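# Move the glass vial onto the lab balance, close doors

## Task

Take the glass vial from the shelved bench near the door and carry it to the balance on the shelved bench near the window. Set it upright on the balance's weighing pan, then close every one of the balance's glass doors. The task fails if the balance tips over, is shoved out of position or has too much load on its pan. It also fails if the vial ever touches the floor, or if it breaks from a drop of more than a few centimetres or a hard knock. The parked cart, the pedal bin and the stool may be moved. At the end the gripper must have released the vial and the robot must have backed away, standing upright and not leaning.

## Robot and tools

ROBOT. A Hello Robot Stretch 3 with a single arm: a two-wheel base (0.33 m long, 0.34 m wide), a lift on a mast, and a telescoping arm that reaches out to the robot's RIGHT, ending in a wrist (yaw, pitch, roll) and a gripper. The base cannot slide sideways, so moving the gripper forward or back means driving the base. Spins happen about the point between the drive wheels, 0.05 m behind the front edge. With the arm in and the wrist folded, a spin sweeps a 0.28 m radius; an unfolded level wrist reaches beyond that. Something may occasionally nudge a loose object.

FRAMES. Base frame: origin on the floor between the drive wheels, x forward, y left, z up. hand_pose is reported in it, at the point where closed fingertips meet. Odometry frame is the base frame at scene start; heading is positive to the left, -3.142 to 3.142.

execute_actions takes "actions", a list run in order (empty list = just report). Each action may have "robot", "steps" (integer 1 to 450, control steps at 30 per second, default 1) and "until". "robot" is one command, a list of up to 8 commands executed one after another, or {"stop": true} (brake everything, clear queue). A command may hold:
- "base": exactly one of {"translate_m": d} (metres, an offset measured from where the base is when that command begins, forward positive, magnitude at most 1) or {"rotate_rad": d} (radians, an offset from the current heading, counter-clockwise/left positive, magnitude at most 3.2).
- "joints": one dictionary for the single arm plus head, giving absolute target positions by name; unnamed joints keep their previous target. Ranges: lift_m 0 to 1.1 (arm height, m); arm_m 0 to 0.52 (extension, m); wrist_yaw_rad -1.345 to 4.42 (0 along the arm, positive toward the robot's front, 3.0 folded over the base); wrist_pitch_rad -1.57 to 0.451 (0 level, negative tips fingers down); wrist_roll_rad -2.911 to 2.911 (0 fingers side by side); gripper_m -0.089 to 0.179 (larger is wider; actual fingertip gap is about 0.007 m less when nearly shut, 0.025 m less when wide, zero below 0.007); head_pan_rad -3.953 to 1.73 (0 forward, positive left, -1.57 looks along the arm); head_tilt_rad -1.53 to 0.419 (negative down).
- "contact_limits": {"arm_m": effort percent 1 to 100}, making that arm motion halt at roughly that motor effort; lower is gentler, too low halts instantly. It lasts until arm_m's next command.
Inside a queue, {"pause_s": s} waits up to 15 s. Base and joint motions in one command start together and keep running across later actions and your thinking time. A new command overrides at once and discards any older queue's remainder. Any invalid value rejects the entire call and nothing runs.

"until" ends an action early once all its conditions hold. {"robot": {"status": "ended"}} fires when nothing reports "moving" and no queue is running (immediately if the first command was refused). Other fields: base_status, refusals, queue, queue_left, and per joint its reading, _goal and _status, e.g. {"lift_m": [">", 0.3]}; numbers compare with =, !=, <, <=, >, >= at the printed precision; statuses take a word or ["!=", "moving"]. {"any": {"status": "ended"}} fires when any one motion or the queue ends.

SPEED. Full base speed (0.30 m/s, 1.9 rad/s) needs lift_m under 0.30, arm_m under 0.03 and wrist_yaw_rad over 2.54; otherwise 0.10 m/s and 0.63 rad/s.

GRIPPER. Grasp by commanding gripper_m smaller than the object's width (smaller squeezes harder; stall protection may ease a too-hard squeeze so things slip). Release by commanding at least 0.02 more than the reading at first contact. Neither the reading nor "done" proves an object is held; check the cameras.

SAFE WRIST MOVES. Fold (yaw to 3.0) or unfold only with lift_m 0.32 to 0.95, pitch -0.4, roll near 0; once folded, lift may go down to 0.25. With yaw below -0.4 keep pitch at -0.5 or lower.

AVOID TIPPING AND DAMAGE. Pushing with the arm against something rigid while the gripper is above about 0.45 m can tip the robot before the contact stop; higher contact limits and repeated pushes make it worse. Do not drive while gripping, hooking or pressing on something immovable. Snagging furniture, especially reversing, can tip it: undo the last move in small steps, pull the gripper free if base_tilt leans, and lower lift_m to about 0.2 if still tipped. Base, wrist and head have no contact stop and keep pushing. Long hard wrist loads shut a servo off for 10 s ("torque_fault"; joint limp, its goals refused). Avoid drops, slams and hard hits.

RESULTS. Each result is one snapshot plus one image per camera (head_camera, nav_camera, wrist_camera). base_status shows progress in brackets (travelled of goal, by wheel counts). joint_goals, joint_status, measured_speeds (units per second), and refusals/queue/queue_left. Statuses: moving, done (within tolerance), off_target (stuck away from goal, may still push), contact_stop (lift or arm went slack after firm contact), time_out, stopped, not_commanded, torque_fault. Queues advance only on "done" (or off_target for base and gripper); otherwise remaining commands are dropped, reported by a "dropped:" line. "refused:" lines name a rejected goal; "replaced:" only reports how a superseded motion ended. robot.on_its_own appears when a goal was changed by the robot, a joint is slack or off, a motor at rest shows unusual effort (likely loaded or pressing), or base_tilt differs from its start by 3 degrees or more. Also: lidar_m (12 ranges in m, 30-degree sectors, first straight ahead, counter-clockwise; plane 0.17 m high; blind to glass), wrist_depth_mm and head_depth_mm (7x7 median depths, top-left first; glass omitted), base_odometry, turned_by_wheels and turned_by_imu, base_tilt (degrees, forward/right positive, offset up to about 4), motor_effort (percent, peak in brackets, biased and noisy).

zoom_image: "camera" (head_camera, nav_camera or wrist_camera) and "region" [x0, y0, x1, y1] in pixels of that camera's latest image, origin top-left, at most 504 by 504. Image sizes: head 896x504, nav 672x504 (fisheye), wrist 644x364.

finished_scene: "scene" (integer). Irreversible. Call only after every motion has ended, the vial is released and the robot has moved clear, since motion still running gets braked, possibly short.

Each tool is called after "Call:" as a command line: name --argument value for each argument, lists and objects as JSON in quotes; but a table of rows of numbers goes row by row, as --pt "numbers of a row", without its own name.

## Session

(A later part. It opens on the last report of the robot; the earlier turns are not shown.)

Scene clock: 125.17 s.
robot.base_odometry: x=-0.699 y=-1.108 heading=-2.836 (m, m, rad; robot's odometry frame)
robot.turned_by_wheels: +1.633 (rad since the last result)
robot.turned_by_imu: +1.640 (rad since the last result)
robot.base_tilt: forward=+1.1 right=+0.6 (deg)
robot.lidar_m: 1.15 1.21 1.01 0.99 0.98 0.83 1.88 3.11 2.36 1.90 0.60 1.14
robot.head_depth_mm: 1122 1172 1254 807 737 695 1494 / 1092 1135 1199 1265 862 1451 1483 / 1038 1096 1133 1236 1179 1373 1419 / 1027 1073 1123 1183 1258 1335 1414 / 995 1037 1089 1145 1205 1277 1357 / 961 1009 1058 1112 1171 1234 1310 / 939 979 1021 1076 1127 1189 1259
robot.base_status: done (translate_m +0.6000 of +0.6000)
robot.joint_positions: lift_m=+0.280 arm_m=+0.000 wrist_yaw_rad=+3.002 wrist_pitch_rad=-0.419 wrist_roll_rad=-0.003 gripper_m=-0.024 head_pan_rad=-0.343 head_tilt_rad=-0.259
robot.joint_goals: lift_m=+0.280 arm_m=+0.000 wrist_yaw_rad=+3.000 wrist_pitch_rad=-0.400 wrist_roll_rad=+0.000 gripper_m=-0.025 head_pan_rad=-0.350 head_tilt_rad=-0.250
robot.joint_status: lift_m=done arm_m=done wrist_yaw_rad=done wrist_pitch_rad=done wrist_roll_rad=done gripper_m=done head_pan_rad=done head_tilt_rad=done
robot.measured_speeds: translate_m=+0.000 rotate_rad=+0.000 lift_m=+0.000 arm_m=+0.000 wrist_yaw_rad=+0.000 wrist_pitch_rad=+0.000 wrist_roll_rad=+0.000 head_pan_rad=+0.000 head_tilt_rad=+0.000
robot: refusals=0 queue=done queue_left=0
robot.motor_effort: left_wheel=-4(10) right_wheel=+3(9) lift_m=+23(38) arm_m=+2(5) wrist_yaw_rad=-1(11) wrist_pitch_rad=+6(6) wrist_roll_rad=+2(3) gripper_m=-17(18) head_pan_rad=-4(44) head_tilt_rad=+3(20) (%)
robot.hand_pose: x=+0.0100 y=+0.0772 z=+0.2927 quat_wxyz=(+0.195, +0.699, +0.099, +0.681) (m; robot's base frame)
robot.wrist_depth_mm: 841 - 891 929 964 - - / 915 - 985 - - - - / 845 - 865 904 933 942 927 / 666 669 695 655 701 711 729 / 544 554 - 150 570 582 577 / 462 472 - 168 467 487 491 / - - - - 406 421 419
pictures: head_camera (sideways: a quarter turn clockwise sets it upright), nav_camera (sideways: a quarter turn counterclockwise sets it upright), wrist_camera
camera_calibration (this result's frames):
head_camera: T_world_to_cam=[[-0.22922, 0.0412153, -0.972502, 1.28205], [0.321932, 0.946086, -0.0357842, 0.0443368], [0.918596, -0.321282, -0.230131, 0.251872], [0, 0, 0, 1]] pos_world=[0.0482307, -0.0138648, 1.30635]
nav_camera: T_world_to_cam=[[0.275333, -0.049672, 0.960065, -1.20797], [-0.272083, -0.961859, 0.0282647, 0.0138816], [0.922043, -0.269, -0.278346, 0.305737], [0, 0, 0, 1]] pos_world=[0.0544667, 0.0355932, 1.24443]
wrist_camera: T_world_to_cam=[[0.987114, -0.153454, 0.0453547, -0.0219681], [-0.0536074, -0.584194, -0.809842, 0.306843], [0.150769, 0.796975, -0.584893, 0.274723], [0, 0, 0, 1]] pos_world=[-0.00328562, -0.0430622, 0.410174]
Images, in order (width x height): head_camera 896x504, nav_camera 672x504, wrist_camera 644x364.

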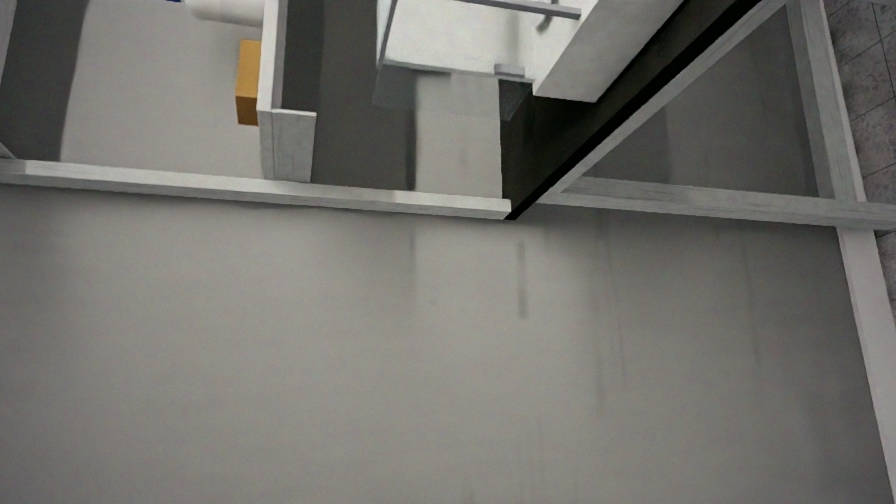

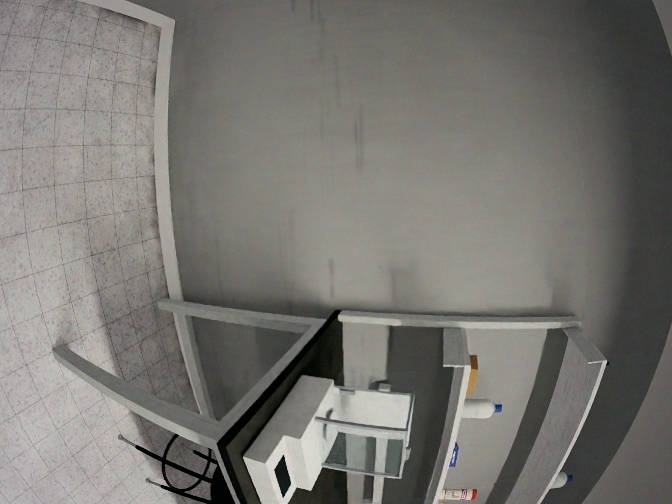

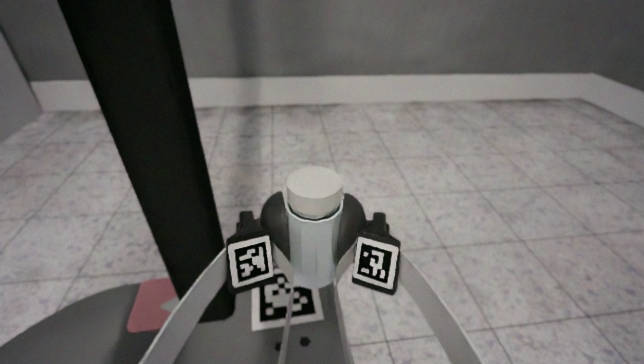

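Call:
execute_actions --actions '[{"robot": {"joints": {"head_pan_rad": -0.8, "head_tilt_rad": -0.4}}, "steps": 200, "until": {"robot": {"status": "ended"}}}]'

Scene clock: 127.17 s.
robot.base_odometry: x=-0.699 y=-1.108 heading=-2.836 (m, m, rad; robot's odometry frame)
robot.turned_by_wheels: +0.000 (rad since the last result)
robot.turned_by_imu: +0.000 (rad since the last result)
robot.base_tilt: forward=+1.1 right=+0.6 (deg)
robot.lidar_m: 1.15 1.21 1.01 0.99 0.98 0.83 1.88 3.10 2.35 1.90 0.60 1.14
robot.head_depth_mm: 1722 1878 2014 1116 2082 1706 1411 / 1527 1640 1794 1094 788 1706 1399 / 1407 1511 1605 805 675 1674 1388 / 1277 1367 1415 790 691 748 818 / 1131 1243 812 801 834 1642 1367 / 1067 1142 1234 1014 1427 1517 1362 / 1009 977 1132 1163 1265 1373 1344
robot.base_status: done (translate_m +0.6000 of +0.6000)
robot.joint_positions: lift_m=+0.280 arm_m=+0.000 wrist_yaw_rad=+3.002 wrist_pitch_rad=-0.419 wrist_roll_rad=-0.003 gripper_m=-0.024 head_pan_rad=-0.793 head_tilt_rad=-0.395
robot.joint_goals: lift_m=+0.280 arm_m=+0.000 wrist_yaw_rad=+3.000 wrist_pitch_rad=-0.400 wrist_roll_rad=+0.000 gripper_m=-0.025 head_pan_rad=-0.800 head_tilt_rad=-0.400
robot.joint_status: lift_m=done arm_m=done wrist_yaw_rad=done wrist_pitch_rad=done wrist_roll_rad=done gripper_m=done head_pan_rad=done head_tilt_rad=done
robot.measured_speeds: translate_m=+0.000 rotate_rad=+0.000 lift_m=+0.000 arm_m=+0.000 wrist_yaw_rad=+0.000 wrist_pitch_rad=+0.000 wrist_roll_rad=+0.000 head_pan_rad=+0.000 head_tilt_rad=+0.000
robot: refusals=0 queue=done queue_left=0
robot.motor_effort: left_wheel=-4(4) right_wheel=+3(3) lift_m=+24(24) arm_m=+2(2) wrist_yaw_rad=-1(1) wrist_pitch_rad=+5(6) wrist_roll_rad=+2(2) gripper_m=-17(18) head_pan_rad=-4(34) head_tilt_rad=-1(8) (%)
robot.hand_pose: x=+0.0100 y=+0.0772 z=+0.2927 quat_wxyz=(+0.195, +0.699, +0.099, +0.681) (m; robot's base frame)
robot.wrist_depth_mm: 836 - 907 932 994 - - / 882 - 987 - - - - / 848 - 889 888 919 926 980 / 670 687 676 655 697 716 716 / 539 545 - 150 574 569 590 / 456 477 - 167 467 483 487 / - - - - 413 416 416
pictures: head_camera (sideways: a quarter turn clockwise sets it upright), nav_camera (sideways: a quarter turn counterclockwise sets it upright), wrist_camera
camera_calibration (this result's frames):
head_camera: T_world_to_cam=[[-0.279021, 0.228651, -0.932666, 1.23033], [0.69799, 0.715326, -0.0334454, 0.038992], [0.659513, -0.660324, -0.359187, 0.421417], [0, 0, 0, 1]] pos_world=[0.0381403, -0.030936, 1.30015]
nav_camera: T_world_to_cam=[[0.315396, -0.254822, 0.914107, -1.14821], [-0.661004, -0.750143, 0.0189525, 0.0283816], [0.680881, -0.610206, -0.405031, 0.472077], [0, 0, 0, 1]] pos_world=[0.0594731, 0.0167643, 1.24026]
wrist_camera: T_world_to_cam=[[0.987114, -0.153454, 0.0453547, -0.0219681], [-0.0536075, -0.584194, -0.809842, 0.306843], [0.150769, 0.796975, -0.584893, 0.274723], [0, 0, 0, 1]] pos_world=[-0.00328559, -0.0430622, 0.410174]
Images, in order (width x height): head_camera 896x504, nav_camera 672x504, wrist_camera 644x364.

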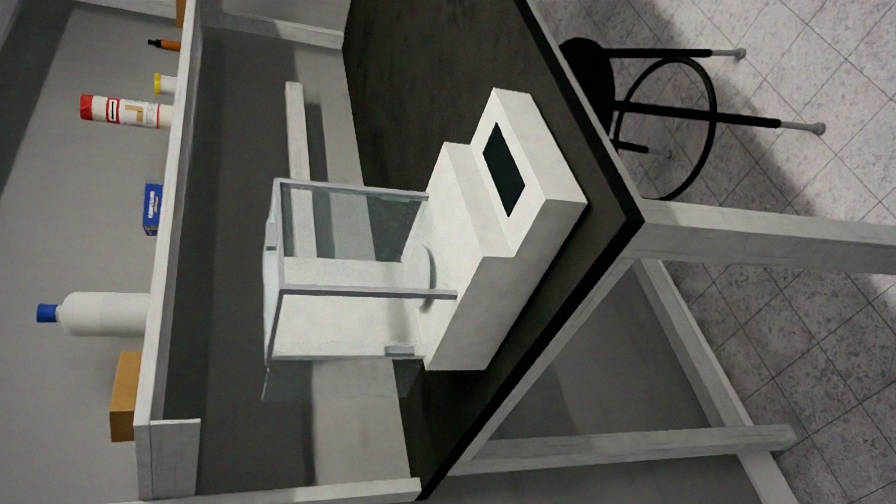

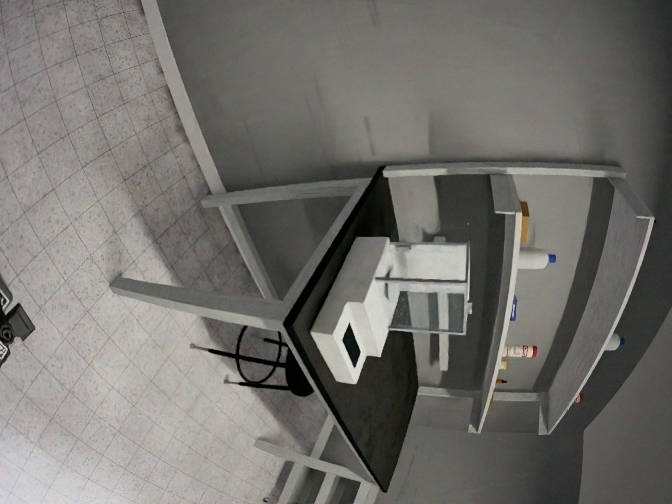

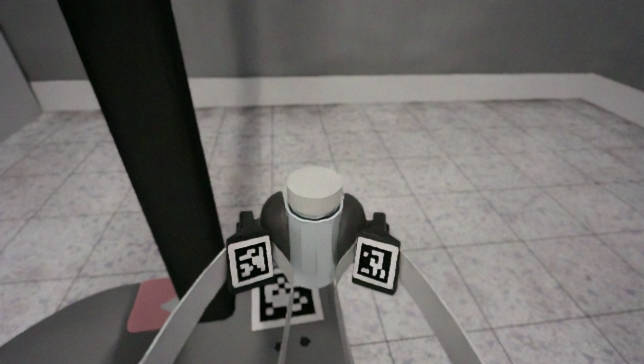

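Call:
zoom_image --camera "head_camera" --region '[240, 70, 660, 420]'

Region (240, 70, 660, 420) of head_camera's 896x504 image, scaled by 1.200, with more detail than that image has.

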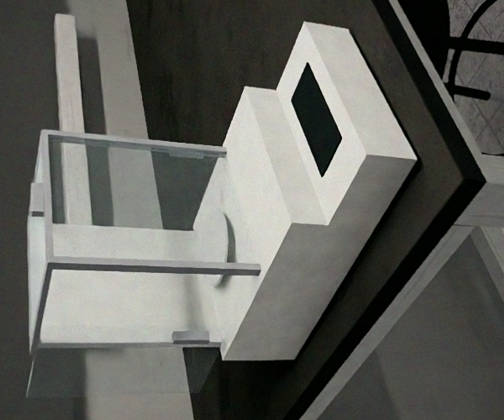

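Call:
zoom_image --camera "head_camera" --region '[250, 160, 470, 320]'

Region (250, 160, 470, 320) of head_camera's 896x504 image, scaled by 2.291, with more detail than that image has; it fills the top 367 rows of this view, and the rest is white.

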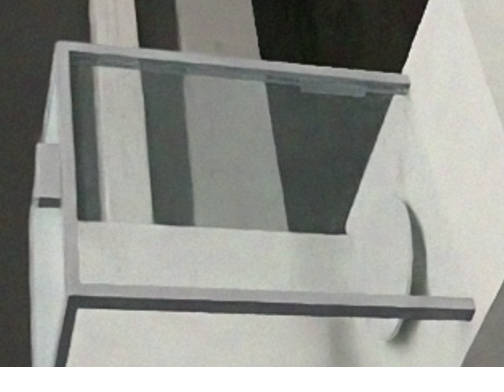

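Call:
execute_actions --actions '[{"robot": {"base": {"rotate_rad": -0.037}, "joints": {"lift_m": 0.95}}, "steps": 100, "until": {"robot": {"base_status": ["!=", "moving"]}}}, {"robot": {"base": {"translate_m": 0.685}, "joints": {"head_pan_rad": -1.5, "head_tilt_rad": -0.45}}, "steps": 300, "until": {"robot": {"lift_m_status": ["!=", "moving"]}}}, {"robot": {"joints": {"wrist_yaw_rad": 0.0}}, "steps": 300, "until": {"robot": {"wrist_yaw_rad": ["<", 1.5]}}}, {"robot": {"joints": {"lift_m": 1.055}}, "steps": 300, "until": {"robot": {"status": "ended"}}}]'

Scene clock: 154.20 s.
robot.base_odometry: x=-1.360 y=-1.289 heading=-2.873 (m, m, rad; robot's odometry frame)
robot.turned_by_wheels: -0.037 (rad since the last result)
robot.turned_by_imu: -0.037 (rad since the last result)
robot.base_tilt: forward=+1.0 right=+0.8 (deg)
robot.lidar_m: 0.47 0.49 0.68 0.97 1.01 1.41 1.55 3.26 0.50 1.00 0.59 0.48
robot.head_depth_mm: 2249 2434 2569 - - - - / 2308 2495 1450 - - - - / 2334 2498 1419 1134 - - - / 2331 2548 1519 872 558 564 1326 / 986 1756 1658 917 633 569 1329 / 468 1322 1296 902 627 582 1281 / 372 955 999 888 619 1084 1152
robot.base_status: done (translate_m +0.6850 of +0.6850)
robot.joint_positions: lift_m=+1.055 arm_m=+0.000 wrist_yaw_rad=+0.003 wrist_pitch_rad=-0.419 wrist_roll_rad=-0.003 gripper_m=-0.024 head_pan_rad=-1.493 head_tilt_rad=-0.444
robot.joint_goals: lift_m=+1.055 arm_m=+0.000 wrist_yaw_rad=+0.000 wrist_pitch_rad=-0.400 wrist_roll_rad=+0.000 gripper_m=-0.025 head_pan_rad=-1.500 head_tilt_rad=-0.450
robot.joint_status: lift_m=done arm_m=done wrist_yaw_rad=done wrist_pitch_rad=done wrist_roll_rad=done gripper_m=done head_pan_rad=done head_tilt_rad=done
robot.measured_speeds: translate_m=+0.000 rotate_rad=+0.000 lift_m=+0.000 arm_m=+0.000 wrist_yaw_rad=+0.000 wrist_pitch_rad=+0.000 wrist_roll_rad=+0.000 head_pan_rad=+0.000 head_tilt_rad=+0.000
robot: refusals=0 queue=done queue_left=0
robot.motor_effort: left_wheel=+0(5) right_wheel=+0(3) lift_m=+39(45) arm_m=+2(2) wrist_yaw_rad=-1(2) wrist_pitch_rad=+6(5) wrist_roll_rad=+2(2) gripper_m=-18(18) head_pan_rad=-4(45) head_tilt_rad=-2(9) (%)
robot.hand_pose: x=-0.0209 y=-0.3691 z=+1.0671 quat_wxyz=(+0.693, +0.148, -0.690, -0.146) (m; robot's base frame)
robot.wrist_depth_mm: 523 839 - - - - - / 574 755 711 854 854 - - / 535 562 532 350 370 - - / 438 451 433 257 295 363 - / 362 362 363 149 305 315 - / 306 312 303 301 312 321 - / 437 754 - - - 405 -
pictures: head_camera (sideways: a quarter turn clockwise sets it upright), nav_camera (sideways: a quarter turn counterclockwise sets it upright), wrist_camera
camera_calibration (this result's frames):
head_camera: T_world_to_cam=[[-0.0696068, 0.400382, -0.913701, 1.2043], [0.994569, 0.0988993, -0.0324299, 0.0358586], [0.07738, -0.910995, -0.405092, 0.484707], [0, 0, 0, 1]] pos_world=[0.0106569, -0.0441607, 1.29788]
nav_camera: T_world_to_cam=[[0.080484, -0.442862, 0.89297, -1.1192], [-0.98878, -0.148577, 0.015434, 0.0349629], [0.12584, -0.884194, -0.449851, 0.533787], [0, 0, 0, 1]] pos_world=[0.0574772, -0.0184869, 1.239]
wrist_camera: T_world_to_cam=[[-0.998901, 0.0118137, 0.0453478, -0.075614], [-0.0298358, 0.58589, -0.809841, 1.10395], [-0.0361361, -0.810304, -0.584894, 0.490843], [0, 0, 0, 1]] pos_world=[-0.0248564, -0.248171, 1.18455]
Images, in order (width x height): head_camera 896x504, nav_camera 672x504, wrist_camera 644x364.

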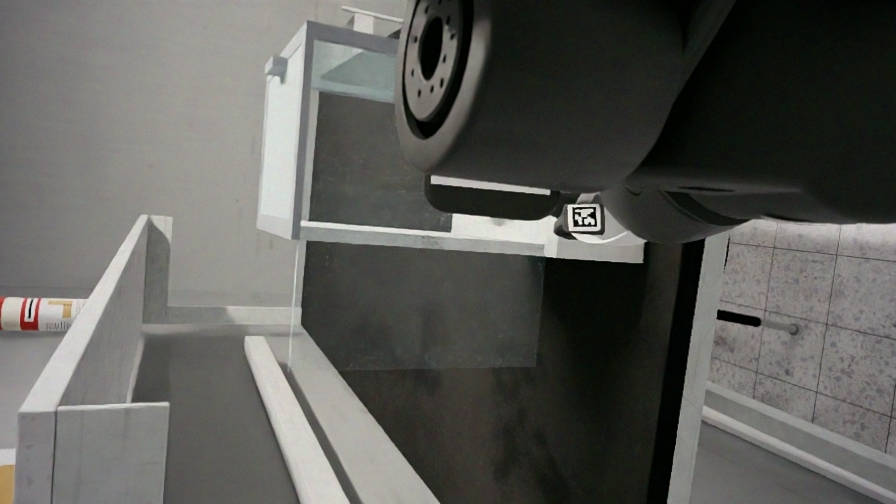

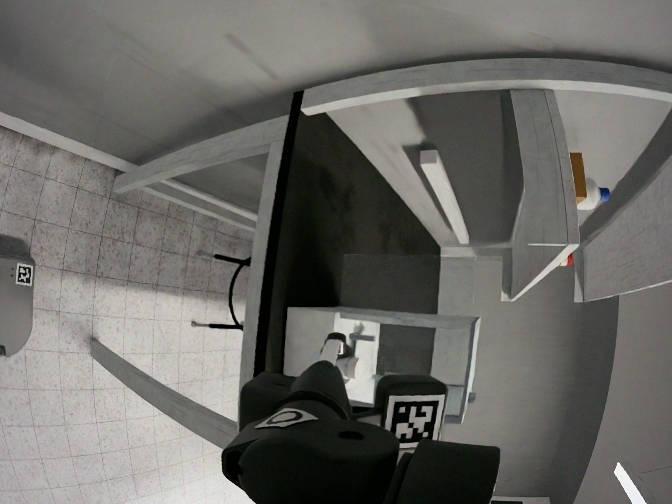

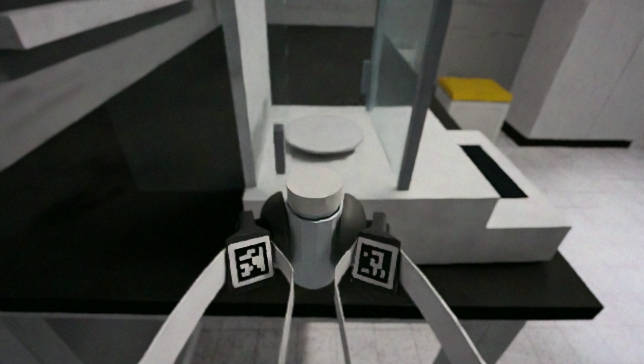

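Call:
execute_actions --actions '[{"robot": {"base": {"translate_m": -0.034}, "joints": {"arm_m": 0.07}}, "steps": 300, "until": {"robot": {"status": "ended"}}}]'

Scene clock: 177.43 s.
robot.base_odometry: x=-1.327 y=-1.280 heading=-2.873 (m, m, rad; robot's odometry frame)
robot.turned_by_wheels: +0.000 (rad since the last result)
robot.turned_by_imu: +0.000 (rad since the last result)
robot.base_tilt: forward=+1.1 right=+0.5 (deg)
robot.lidar_m: 0.50 0.52 0.72 0.97 1.02 1.41 1.54 3.29 0.49 1.00 0.61 0.52
robot.head_depth_mm: 2279 2468 2594 - - 537 606 / 2326 2469 580 - - 553 1347 / 2347 2517 1422 - - 1301 1337 / 2349 2553 1385 617 522 545 1328 / 1019 1803 1666 917 605 567 1319 / 902 1421 1336 905 626 581 1311 / 379 1068 1066 891 619 1170 1199
robot.base_status: done (translate_m -0.0340 of -0.0340)
robot.joint_positions: lift_m=+1.055 arm_m=+0.070 wrist_yaw_rad=+0.002 wrist_pitch_rad=-0.419 wrist_roll_rad=-0.003 gripper_m=-0.024 head_pan_rad=-1.493 head_tilt_rad=-0.444
robot.joint_goals: lift_m=+1.055 arm_m=+0.070 wrist_yaw_rad=+0.000 wrist_pitch_rad=-0.400 wrist_roll_rad=+0.000 gripper_m=-0.025 head_pan_rad=-1.500 head_tilt_rad=-0.450
robot.joint_status: lift_m=done arm_m=done wrist_yaw_rad=done wrist_pitch_rad=done wrist_roll_rad=done gripper_m=done head_pan_rad=done head_tilt_rad=done
robot.measured_speeds: translate_m=+0.000 rotate_rad=+0.000 lift_m=+0.000 arm_m=+0.000 wrist_yaw_rad=+0.000 wrist_pitch_rad=+0.000 wrist_roll_rad=+0.000 head_pan_rad=+0.000 head_tilt_rad=+0.000
robot: refusals=0 queue=done queue_left=0
robot.motor_effort: left_wheel=+0(4) right_wheel=+0(3) lift_m=+40(40) arm_m=+6(5) wrist_yaw_rad=-2(2) wrist_pitch_rad=+6(6) wrist_roll_rad=+2(2) gripper_m=-17(18) head_pan_rad=-4(4) head_tilt_rad=-3(1) (%)
robot.hand_pose: x=-0.0211 y=-0.4388 z=+1.0671 quat_wxyz=(+0.693, +0.148, -0.690, -0.147) (m; robot's base frame)
robot.wrist_depth_mm: 553 160 - - - - - / 611 193 703 825 943 - - / 550 520 328 376 546 - - / 442 429 265 271 284 - - / 365 362 228 150 242 285 - / 307 307 234 236 243 255 - / 264 268 261 263 266 271 -
pictures: head_camera (sideways: a quarter turn clockwise sets it upright), nav_camera (sideways: a quarter turn counterclockwise sets it upright), wrist_camera
camera_calibration (this result's frames):
head_camera: T_world_to_cam=[[-0.0695983, 0.400442, -0.913675, 1.20426], [0.994572, 0.0988692, -0.0324285, 0.0358568], [0.0773486, -0.910973, -0.405149, 0.484781], [0, 0, 0, 1]] pos_world=[0.0106554, -0.0441606, 1.29788]
nav_camera: T_world_to_cam=[[0.0804741, -0.44292, 0.892942, -1.11917], [-0.988785, -0.148546, 0.0154295, 0.0349687], [0.125809, -0.88417, -0.449907, 0.533859], [0, 0, 0, 1]] pos_world=[0.0574763, -0.0184847, 1.239]
wrist_camera: T_world_to_cam=[[-0.998892, 0.0125965, 0.045348, -0.0746226], [-0.0293767, 0.585914, -0.809841, 1.1448], [-0.0367712, -0.810276, -0.584894, 0.434361], [0, 0, 0, 1]] pos_world=[-0.0249374, -0.317863, 1.18455]
Images, in order (width x height): head_camera 896x504, nav_camera 672x504, wrist_camera 644x364.

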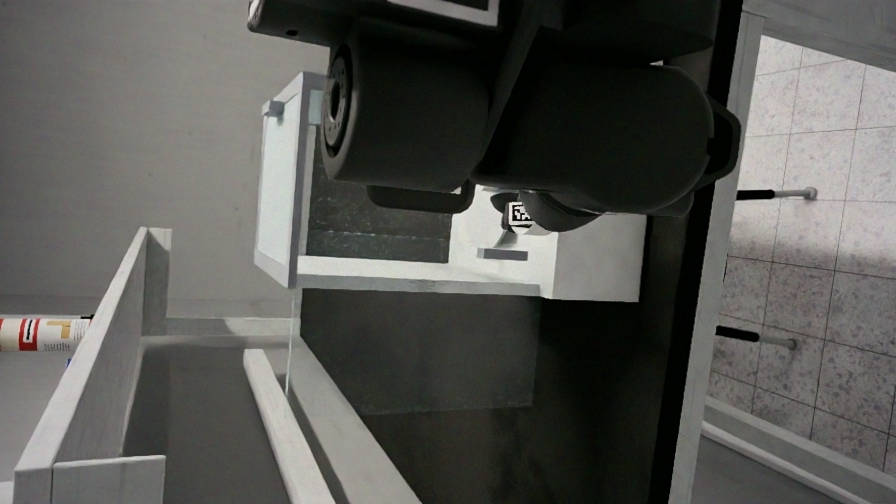

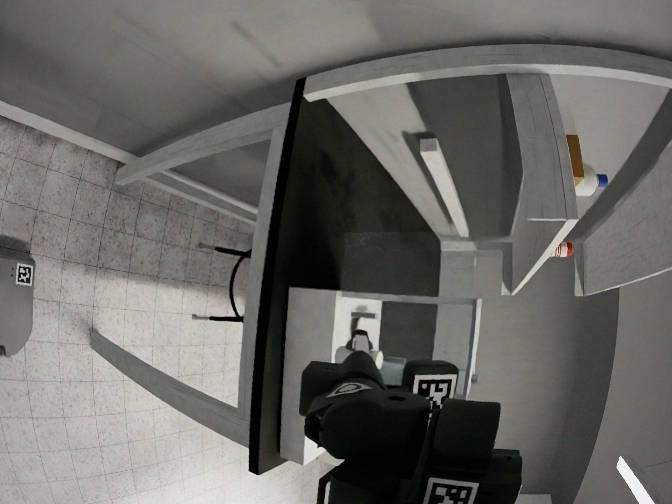

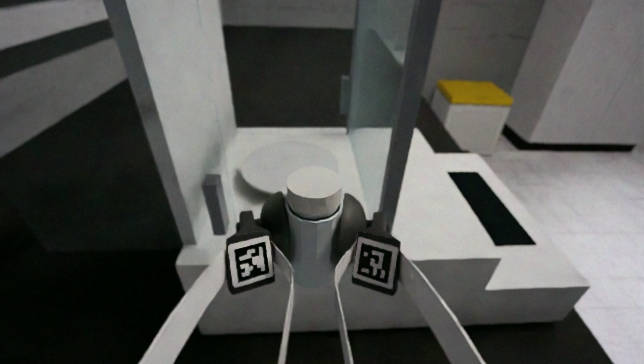

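Call:
zoom_image --camera "wrist_camera" --region '[100, 0, 460, 280]'

Call:
zoom_image --camera "head_camera" --region '[250, 170, 650, 320]'

Region (100, 0, 460, 280) of wrist_camera's 644x364 image, scaled by 1.400.

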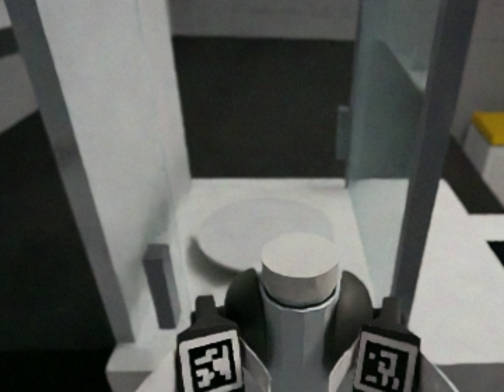

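Region (250, 170, 650, 320) of head_camera's 896x504 image, scaled by 1.260, with more detail than that image has; it fills the top 189 rows of this view, and the rest is white.

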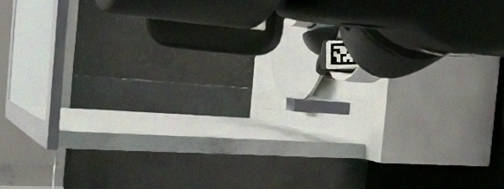

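Call:
execute_actions --actions '[{"robot": [{"joints": {"lift_m": 1.062}}, {"joints": {"arm_m": 0.15}, "contact_limits": {"arm_m": 15}}], "steps": 300, "until": {"robot": {"status": "ended"}}}]'

Scene clock: 192.17 s.
robot.base_odometry: x=-1.327 y=-1.280 heading=-2.873 (m, m, rad; robot's odometry frame)
robot.turned_by_wheels: +0.000 (rad since the last result)
robot.turned_by_imu: +0.000 (rad since the last result)
robot.base_tilt: forward=+1.0 right=+0.5 (deg)
robot.lidar_m: 0.50 0.52 0.72 0.97 1.02 1.41 1.54 3.29 0.49 0.99 0.61 0.52
robot.head_depth_mm: 2291 2405 - - 514 520 605 / 2320 2477 - - 512 528 1345 / 2315 2503 1278 - 516 535 1338 / 2370 2545 1377 613 523 545 1323 / 1013 1814 1652 914 606 566 1315 / 908 1417 1330 898 625 580 1308 / 378 1066 1064 885 619 1167 1212
robot.base_status: done (translate_m -0.0340 of -0.0340)
robot.joint_positions: lift_m=+1.062 arm_m=+0.150 wrist_yaw_rad=+0.002 wrist_pitch_rad=-0.419 wrist_roll_rad=-0.003 gripper_m=-0.024 head_pan_rad=-1.493 head_tilt_rad=-0.444
robot.joint_goals: lift_m=+1.062 arm_m=+0.150 wrist_yaw_rad=+0.000 wrist_pitch_rad=-0.400 wrist_roll_rad=+0.000 gripper_m=-0.025 head_pan_rad=-1.500 head_tilt_rad=-0.450
robot.joint_status: lift_m=done arm_m=done wrist_yaw_rad=done wrist_pitch_rad=done wrist_roll_rad=done gripper_m=done head_pan_rad=done head_tilt_rad=done
robot.measured_speeds: translate_m=+0.000 rotate_rad=+0.000 lift_m=+0.000 arm_m=+0.000 wrist_yaw_rad=+0.000 wrist_pitch_rad=+0.000 wrist_roll_rad=+0.000 head_pan_rad=+0.000 head_tilt_rad=+0.000
robot: refusals=0 queue=done queue_left=0
robot.motor_effort: left_wheel=+0(0) right_wheel=+0(0) lift_m=+40(42) arm_m=+6(8) wrist_yaw_rad=-1(1) wrist_pitch_rad=+5(5) wrist_roll_rad=+2(2) gripper_m=-18(18) head_pan_rad=-4(4) head_tilt_rad=-2(2) (%)
robot.contact_limits: arm_m 15 (drawing in: default 27, maximum 45; extending or still: default 38, maximum 63)
robot.hand_pose: x=-0.0211 y=-0.5188 z=+1.0741 quat_wxyz=(+0.693, +0.148, -0.690, -0.147) (m; robot's base frame)
robot.wrist_depth_mm: 109 149 - - - - - / 109 149 784 836 - 80 - / 109 148 570 571 618 89 - / 112 148 282 290 304 349 - / 116 147 236 150 240 294 - / 307 146 201 196 145 224 - / 274 159 179 181 172 184 224
pictures: head_camera (sideways: a quarter turn clockwise sets it upright), nav_camera (sideways: a quarter turn counterclockwise sets it upright), wrist_camera
camera_calibration (this result's frames):
head_camera: T_world_to_cam=[[-0.0695919, 0.400466, -0.913665, 1.20425], [0.994574, 0.0988495, -0.032428, 0.0358561], [0.077329, -0.910964, -0.405173, 0.484812], [0, 0, 0, 1]] pos_world=[0.0106545, -0.0441605, 1.29788]
nav_camera: T_world_to_cam=[[0.0804667, -0.442944, 0.892931, -1.11915], [-0.988788, -0.148526, 0.0154277, 0.0349711], [0.12579, -0.884161, -0.44993, 0.533889], [0, 0, 0, 1]] pos_world=[0.0574758, -0.0184841, 1.239]
wrist_camera: T_world_to_cam=[[-0.998891, 0.0126532, 0.045348, -0.0739157], [-0.0293435, 0.585915, -0.809841, 1.19734], [-0.0368172, -0.810273, -0.584894, 0.373633], [0, 0, 0, 1]] pos_world=[-0.0249433, -0.397862, 1.19155]
Images, in order (width x height): head_camera 896x504, nav_camera 672x504, wrist_camera 644x364.

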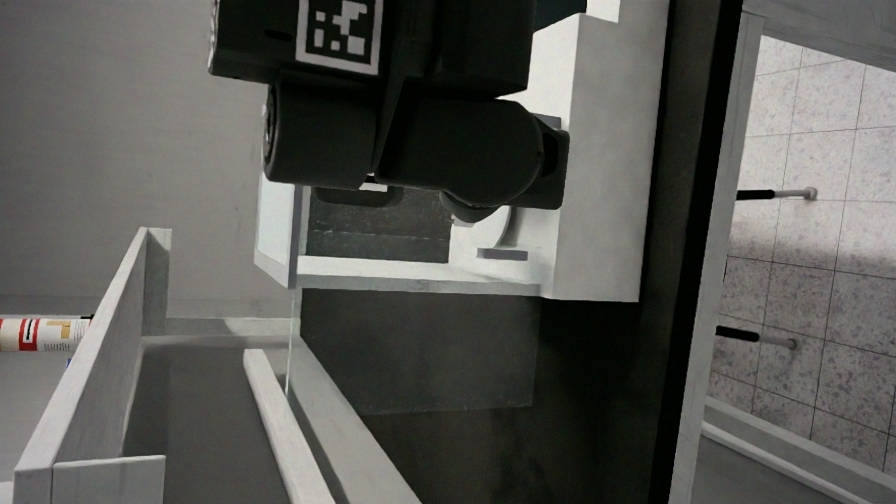

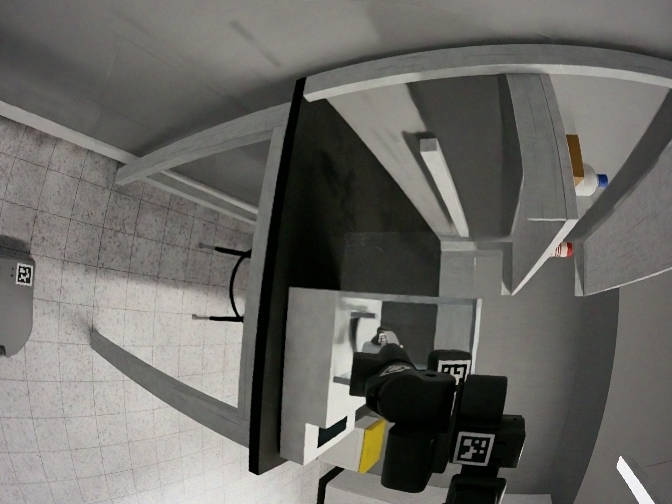

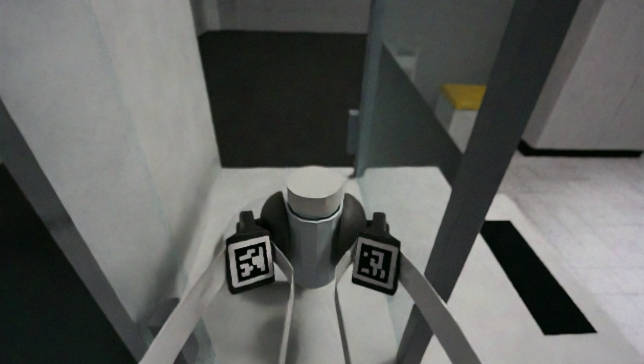

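Call:
execute_actions --actions '[{"robot": {"base": {"translate_m": 0.004}, "joints": {"arm_m": 0.18}, "contact_limits": {"arm_m": 15}}, "steps": 300, "until": {"robot": {"status": "ended"}}}]'

Scene clock: 197.50 s.
robot.base_odometry: x=-1.331 y=-1.281 heading=-2.873 (m, m, rad; robot's odometry frame)
robot.turned_by_wheels: +0.000 (rad since the last result)
robot.turned_by_imu: +0.000 (rad since the last result)
robot.base_tilt: forward=+1.2 right=+0.5 (deg)
robot.lidar_m: 0.50 0.52 0.72 0.98 1.02 1.41 1.54 3.28 0.49 1.00 0.61 0.51
robot.head_depth_mm: 2272 2416 - - 515 521 610 / 2330 2504 - - 513 528 1341 / 2345 2510 1345 - 516 534 1339 / 2356 2545 1272 587 518 544 1328 / 1005 1813 1663 918 630 569 1313 / 906 1410 1328 902 626 581 1306 / 377 1025 1055 887 619 1159 1210
robot.base_status: done (translate_m +0.0040 of +0.0040)
robot.joint_positions: lift_m=+1.062 arm_m=+0.180 wrist_yaw_rad=+0.002 wrist_pitch_rad=-0.419 wrist_roll_rad=-0.003 gripper_m=-0.024 head_pan_rad=-1.493 head_tilt_rad=-0.444
robot.joint_goals: lift_m=+1.062 arm_m=+0.180 wrist_yaw_rad=+0.000 wrist_pitch_rad=-0.400 wrist_roll_rad=+0.000 gripper_m=-0.025 head_pan_rad=-1.500 head_tilt_rad=-0.450
robot.joint_status: lift_m=done arm_m=done wrist_yaw_rad=done wrist_pitch_rad=done wrist_roll_rad=done gripper_m=done head_pan_rad=done head_tilt_rad=done
robot.measured_speeds: translate_m=+0.000 rotate_rad=+0.000 lift_m=+0.000 arm_m=+0.000 wrist_yaw_rad=+0.000 wrist_pitch_rad=+0.000 wrist_roll_rad=+0.000 head_pan_rad=+0.000 head_tilt_rad=+0.000
robot: refusals=0 queue=done queue_left=0
robot.motor_effort: left_wheel=+0(4) right_wheel=+0(3) lift_m=+40(40) arm_m=+6(6) wrist_yaw_rad=-1(2) wrist_pitch_rad=+6(6) wrist_roll_rad=+2(2) gripper_m=-18(18) head_pan_rad=-4(4) head_tilt_rad=-2(1) (%)
robot.contact_limits: arm_m 15 (drawing in: default 27, maximum 45; extending or still: default 38, maximum 63)
robot.hand_pose: x=-0.0211 y=-0.5488 z=+1.0741 quat_wxyz=(+0.693, +0.148, -0.690, -0.147) (m; robot's base frame)
robot.wrist_depth_mm: 104 142 - - - - - / 104 142 834 869 - - - / 104 142 562 598 616 - 57 / 103 141 289 275 472 - 60 / 103 140 232 149 252 251 70 / 103 139 191 182 205 84 - / 106 129 175 176 181 97 221
pictures: head_camera (sideways: a quarter turn clockwise sets it upright), nav_camera (sideways: a quarter turn counterclockwise sets it upright), wrist_camera
camera_calibration (this result's frames):
head_camera: T_world_to_cam=[[-0.0695917, 0.400467, -0.913665, 1.20425], [0.994574, 0.0988491, -0.032428, 0.0358561], [0.0773286, -0.910964, -0.405173, 0.484812], [0, 0, 0, 1]] pos_world=[0.0106545, -0.0441605, 1.29788]
nav_camera: T_world_to_cam=[[0.0804665, -0.442945, 0.89293, -1.11915], [-0.988788, -0.148525, 0.0154276, 0.0349712], [0.125789, -0.884161, -0.44993, 0.53389], [0, 0, 0, 1]] pos_world=[0.0574757, -0.0184841, 1.239]
wrist_camera: T_world_to_cam=[[-0.998891, 0.0126547, 0.0453479, -0.0735354], [-0.0293425, 0.585915, -0.809841, 1.21492], [-0.0368183, -0.810274, -0.584894, 0.349322], [0, 0, 0, 1]] pos_world=[-0.0249434, -0.427866, 1.19155]
Images, in order (width x height): head_camera 896x504, nav_camera 672x504, wrist_camera 644x364.

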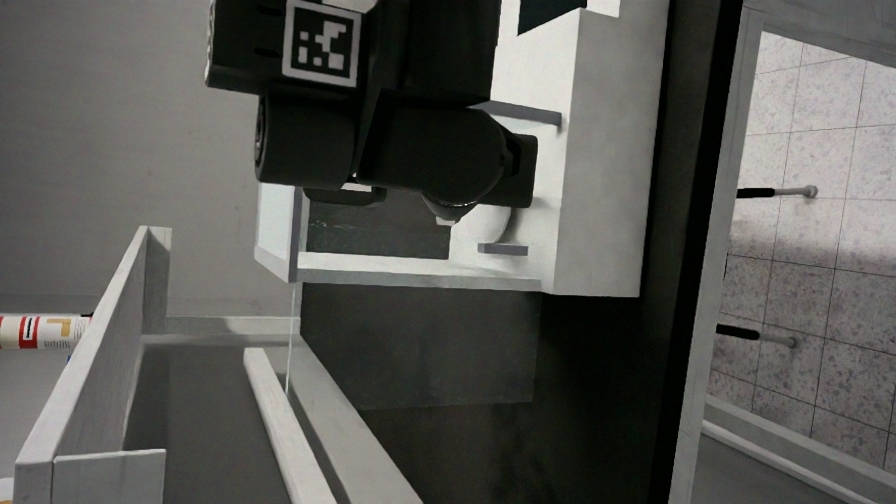

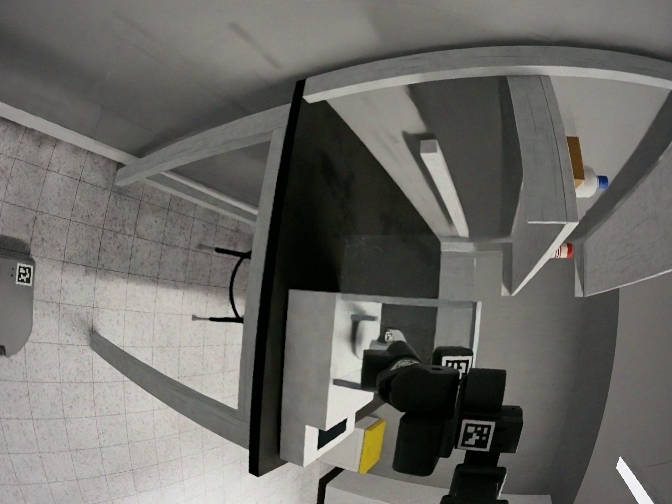

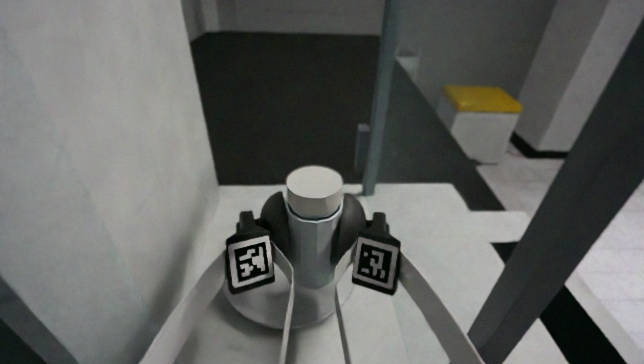

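Call:
execute_actions --actions '[{"robot": [{"joints": {"arm_m": 0.186}, "contact_limits": {"arm_m": 15}}, {"joints": {"lift_m": 1.052}}], "steps": 300, "until": {"robot": {"status": "ended"}}}]'

Scene clock: 203.70 s.
robot.base_odometry: x=-1.331 y=-1.281 heading=-2.873 (m, m, rad; robot's odometry frame)
robot.turned_by_wheels: +0.000 (rad since the last result)
robot.turned_by_imu: +0.000 (rad since the last result)
robot.base_tilt: forward=+0.9 right=+0.7 (deg)
robot.lidar_m: 0.50 0.52 0.72 0.97 1.02 1.41 1.54 3.26 0.49 0.99 0.61 0.51
robot.head_depth_mm: 2267 2449 - - 515 521 610 / 2325 2460 - - 512 528 1342 / 2333 2504 584 - 510 533 1329 / 2353 2523 1275 587 518 543 1326 / 1006 1807 1649 914 631 567 1318 / 908 1404 1324 898 626 580 1317 / 377 1021 1055 889 618 1155 1209
robot.base_status: done (translate_m +0.0040 of +0.0040)
robot.joint_positions: lift_m=+1.052 arm_m=+0.186 wrist_yaw_rad=+0.002 wrist_pitch_rad=-0.419 wrist_roll_rad=-0.003 gripper_m=-0.024 head_pan_rad=-1.493 head_tilt_rad=-0.444
robot.joint_goals: lift_m=+1.052 arm_m=+0.186 wrist_yaw_rad=+0.000 wrist_pitch_rad=-0.400 wrist_roll_rad=+0.000 gripper_m=-0.025 head_pan_rad=-1.500 head_tilt_rad=-0.450
robot.joint_status: lift_m=done arm_m=done wrist_yaw_rad=done wrist_pitch_rad=done wrist_roll_rad=done gripper_m=done head_pan_rad=done head_tilt_rad=done
robot.measured_speeds: translate_m=+0.000 rotate_rad=+0.000 lift_m=+0.000 arm_m=+0.000 wrist_yaw_rad=+0.000 wrist_pitch_rad=+0.000 wrist_roll_rad=+0.000 head_pan_rad=+0.000 head_tilt_rad=+0.000
robot: refusals=0 queue=done queue_left=0
robot.motor_effort: left_wheel=+0(0) right_wheel=+0(0) lift_m=+23(39) arm_m=+6(7) wrist_yaw_rad=-2(1) wrist_pitch_rad=+5(6) wrist_roll_rad=+2(2) gripper_m=-17(18) head_pan_rad=-4(3) head_tilt_rad=-1(2) (%)
robot.contact_limits: arm_m 15 (drawing in: default 27, maximum 45; extending or still: default 38, maximum 63)
robot.hand_pose: x=-0.0211 y=-0.5548 z=+1.0647 quat_wxyz=(+0.693, +0.148, -0.690, -0.147) (m; robot's base frame)
robot.wrist_depth_mm: 104 142 - - - - - / 104 142 804 841 - - - / 104 142 574 593 564 - - / 104 141 272 266 289 - 57 / 104 141 231 149 236 278 60 / 103 140 175 170 193 194 72 / 103 130 166 167 171 86 212
pictures: head_camera (sideways: a quarter turn clockwise sets it upright), nav_camera (sideways: a quarter turn counterclockwise sets it upright), wrist_camera
camera_calibration (this result's frames):
head_camera: T_world_to_cam=[[-0.0695918, 0.400467, -0.913665, 1.20425], [0.994574, 0.0988492, -0.032428, 0.0358561], [0.0773287, -0.910964, -0.405173, 0.484813], [0, 0, 0, 1]] pos_world=[0.0106545, -0.0441605, 1.29788]
nav_camera: T_world_to_cam=[[0.0804666, -0.442945, 0.89293, -1.11915], [-0.988788, -0.148525, 0.0154276, 0.0349712], [0.125789, -0.884161, -0.44993, 0.53389], [0, 0, 0, 1]] pos_world=[0.0574757, -0.0184841, 1.239]
wrist_camera: T_world_to_cam=[[-0.998891, 0.0126549, 0.0453477, -0.0730347], [-0.0293423, 0.585915, -0.809841, 1.21086], [-0.0368184, -0.810273, -0.584894, 0.338985], [0, 0, 0, 1]] pos_world=[-0.0249435, -0.433866, 1.18218]
Images, in order (width x height): head_camera 896x504, nav_camera 672x504, wrist_camera 644x364.

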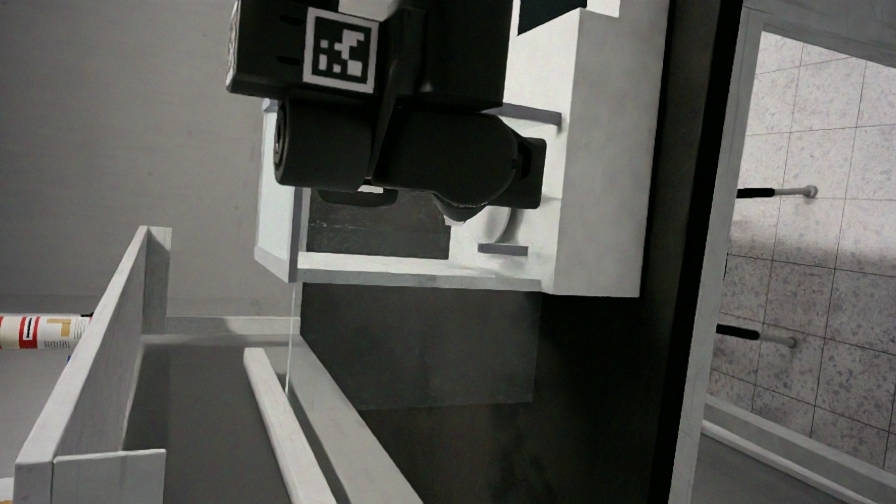

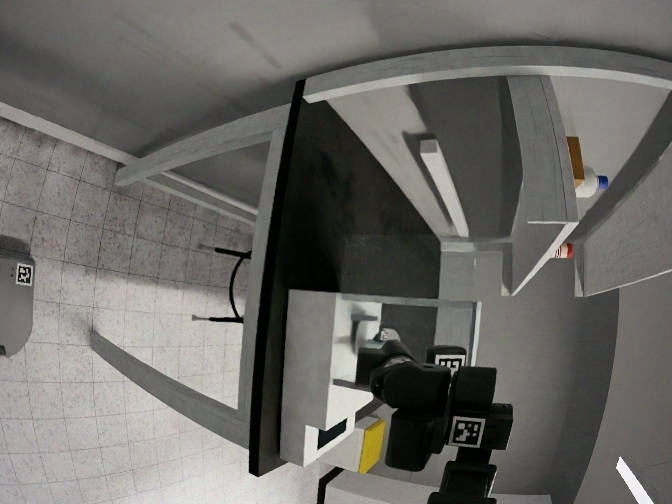

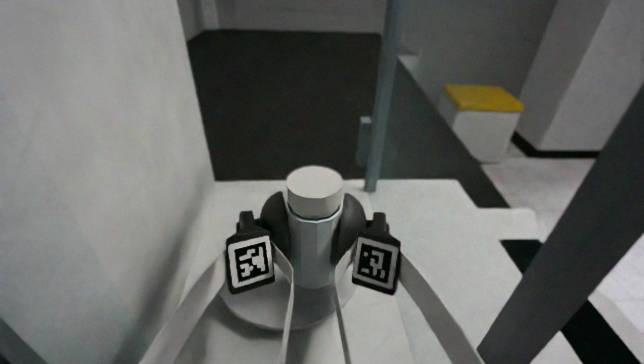

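Call:
execute_actions --actions '[{"robot": {"joints": {"lift_m": 1.046}}, "steps": 300, "until": {"robot": {"status": "ended"}}}, {"steps": 5}]'

Scene clock: 214.03 s.
robot.base_odometry: x=-1.331 y=-1.281 heading=-2.873 (m, m, rad; robot's odometry frame)
robot.turned_by_wheels: +0.000 (rad since the last result)
robot.turned_by_imu: +0.000 (rad since the last result)
robot.base_tilt: forward=+1.1 right=+0.6 (deg)
robot.lidar_m: 0.50 0.52 0.72 0.98 1.02 1.41 1.54 3.27 0.49 0.99 0.61 0.51
robot.head_depth_mm: 2280 2474 - - 515 521 609 / 2306 2457 - - 511 529 1341 / 2318 2487 1392 - 511 533 1332 / 2348 2549 1274 587 519 546 1323 / 1002 1808 1664 915 629 569 1319 / 907 1402 1325 902 626 580 1312 / 377 1025 1058 888 620 1162 1212
robot.base_status: done (translate_m +0.0040 of +0.0040)
robot.joint_positions: lift_m=+1.046 arm_m=+0.186 wrist_yaw_rad=+0.002 wrist_pitch_rad=-0.419 wrist_roll_rad=-0.003 gripper_m=-0.024 head_pan_rad=-1.493 head_tilt_rad=-0.444
robot.joint_goals: lift_m=+1.046 arm_m=+0.186 wrist_yaw_rad=+0.000 wrist_pitch_rad=-0.400 wrist_roll_rad=+0.000 gripper_m=-0.025 head_pan_rad=-1.500 head_tilt_rad=-0.450
robot.joint_status: lift_m=done arm_m=done wrist_yaw_rad=done wrist_pitch_rad=done wrist_roll_rad=done gripper_m=done head_pan_rad=done head_tilt_rad=done
robot.measured_speeds: translate_m=+0.000 rotate_rad=+0.000 lift_m=+0.000 arm_m=+0.000 wrist_yaw_rad=+0.000 wrist_pitch_rad=+0.000 wrist_roll_rad=+0.000 head_pan_rad=+0.000 head_tilt_rad=+0.000
robot: refusals=0 queue=done queue_left=0
robot.motor_effort: left_wheel=+1(0) right_wheel=+0(0) lift_m=+23(25) arm_m=+6(6) wrist_yaw_rad=-2(1) wrist_pitch_rad=+6(5) wrist_roll_rad=+2(2) gripper_m=-17(18) head_pan_rad=-4(4) head_tilt_rad=-2(2) (%)
robot.contact_limits: arm_m 15 (drawing in: default 27, maximum 45; extending or still: default 38, maximum 63)
robot.hand_pose: x=-0.0211 y=-0.5548 z=+1.0587 quat_wxyz=(+0.693, +0.148, -0.690, -0.147) (m; robot's base frame)
robot.wrist_depth_mm: 105 142 - - - - - / 104 141 804 818 - - - / 104 142 559 573 551 - - / 104 141 264 264 279 - 57 / 104 140 216 149 229 250 60 / 104 140 174 169 186 187 72 / 103 129 163 164 166 86 200
pictures: head_camera (sideways: a quarter turn clockwise sets it upright), nav_camera (sideways: a quarter turn counterclockwise sets it upright), wrist_camera
camera_calibration (this result's frames):
head_camera: T_world_to_cam=[[-0.0695917, 0.400467, -0.913665, 1.20425], [0.994574, 0.0988491, -0.032428, 0.0358561], [0.0773286, -0.910964, -0.405173, 0.484813], [0, 0, 0, 1]] pos_world=[0.0106545, -0.0441605, 1.29788]
nav_camera: T_world_to_cam=[[0.0804666, -0.442945, 0.89293, -1.11915], [-0.988788, -0.148525, 0.0154276, 0.0349712], [0.125789, -0.884161, -0.44993, 0.53389], [0, 0, 0, 1]] pos_world=[0.0574757, -0.0184841, 1.239]
wrist_camera: T_world_to_cam=[[-0.998891, 0.0126548, 0.0453477, -0.0727626], [-0.0293424, 0.585915, -0.809841, 1.206], [-0.0368183, -0.810274, -0.584894, 0.335474], [0, 0, 0, 1]] pos_world=[-0.0249434, -0.433867, 1.17619]
Images, in order (width x height): head_camera 896x504, nav_camera 672x504, wrist_camera 644x364.

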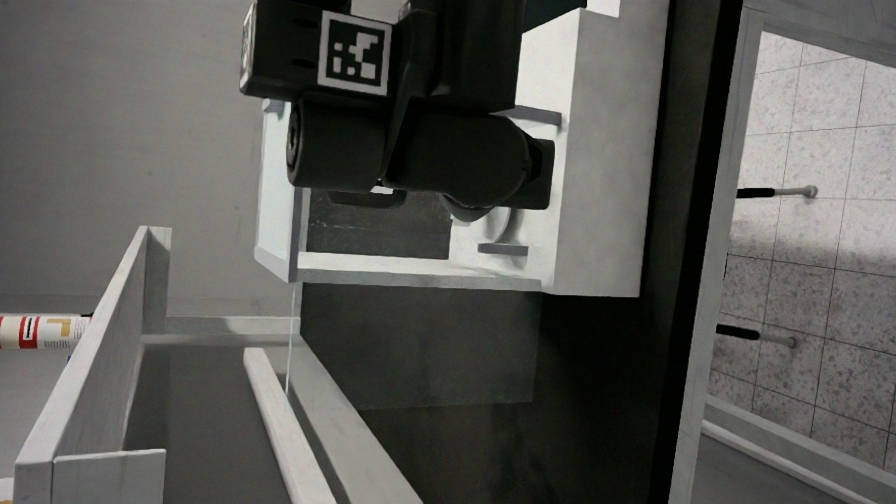

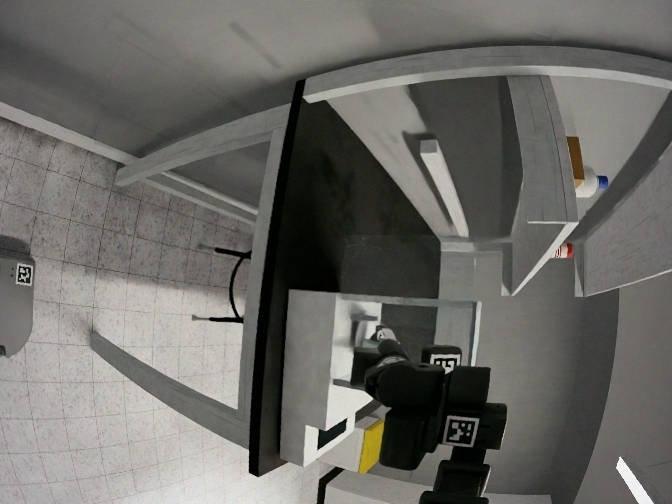

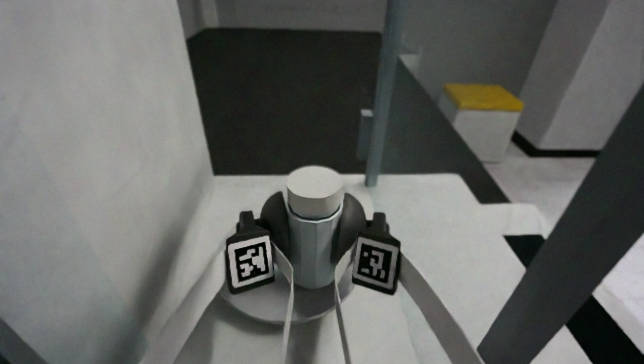

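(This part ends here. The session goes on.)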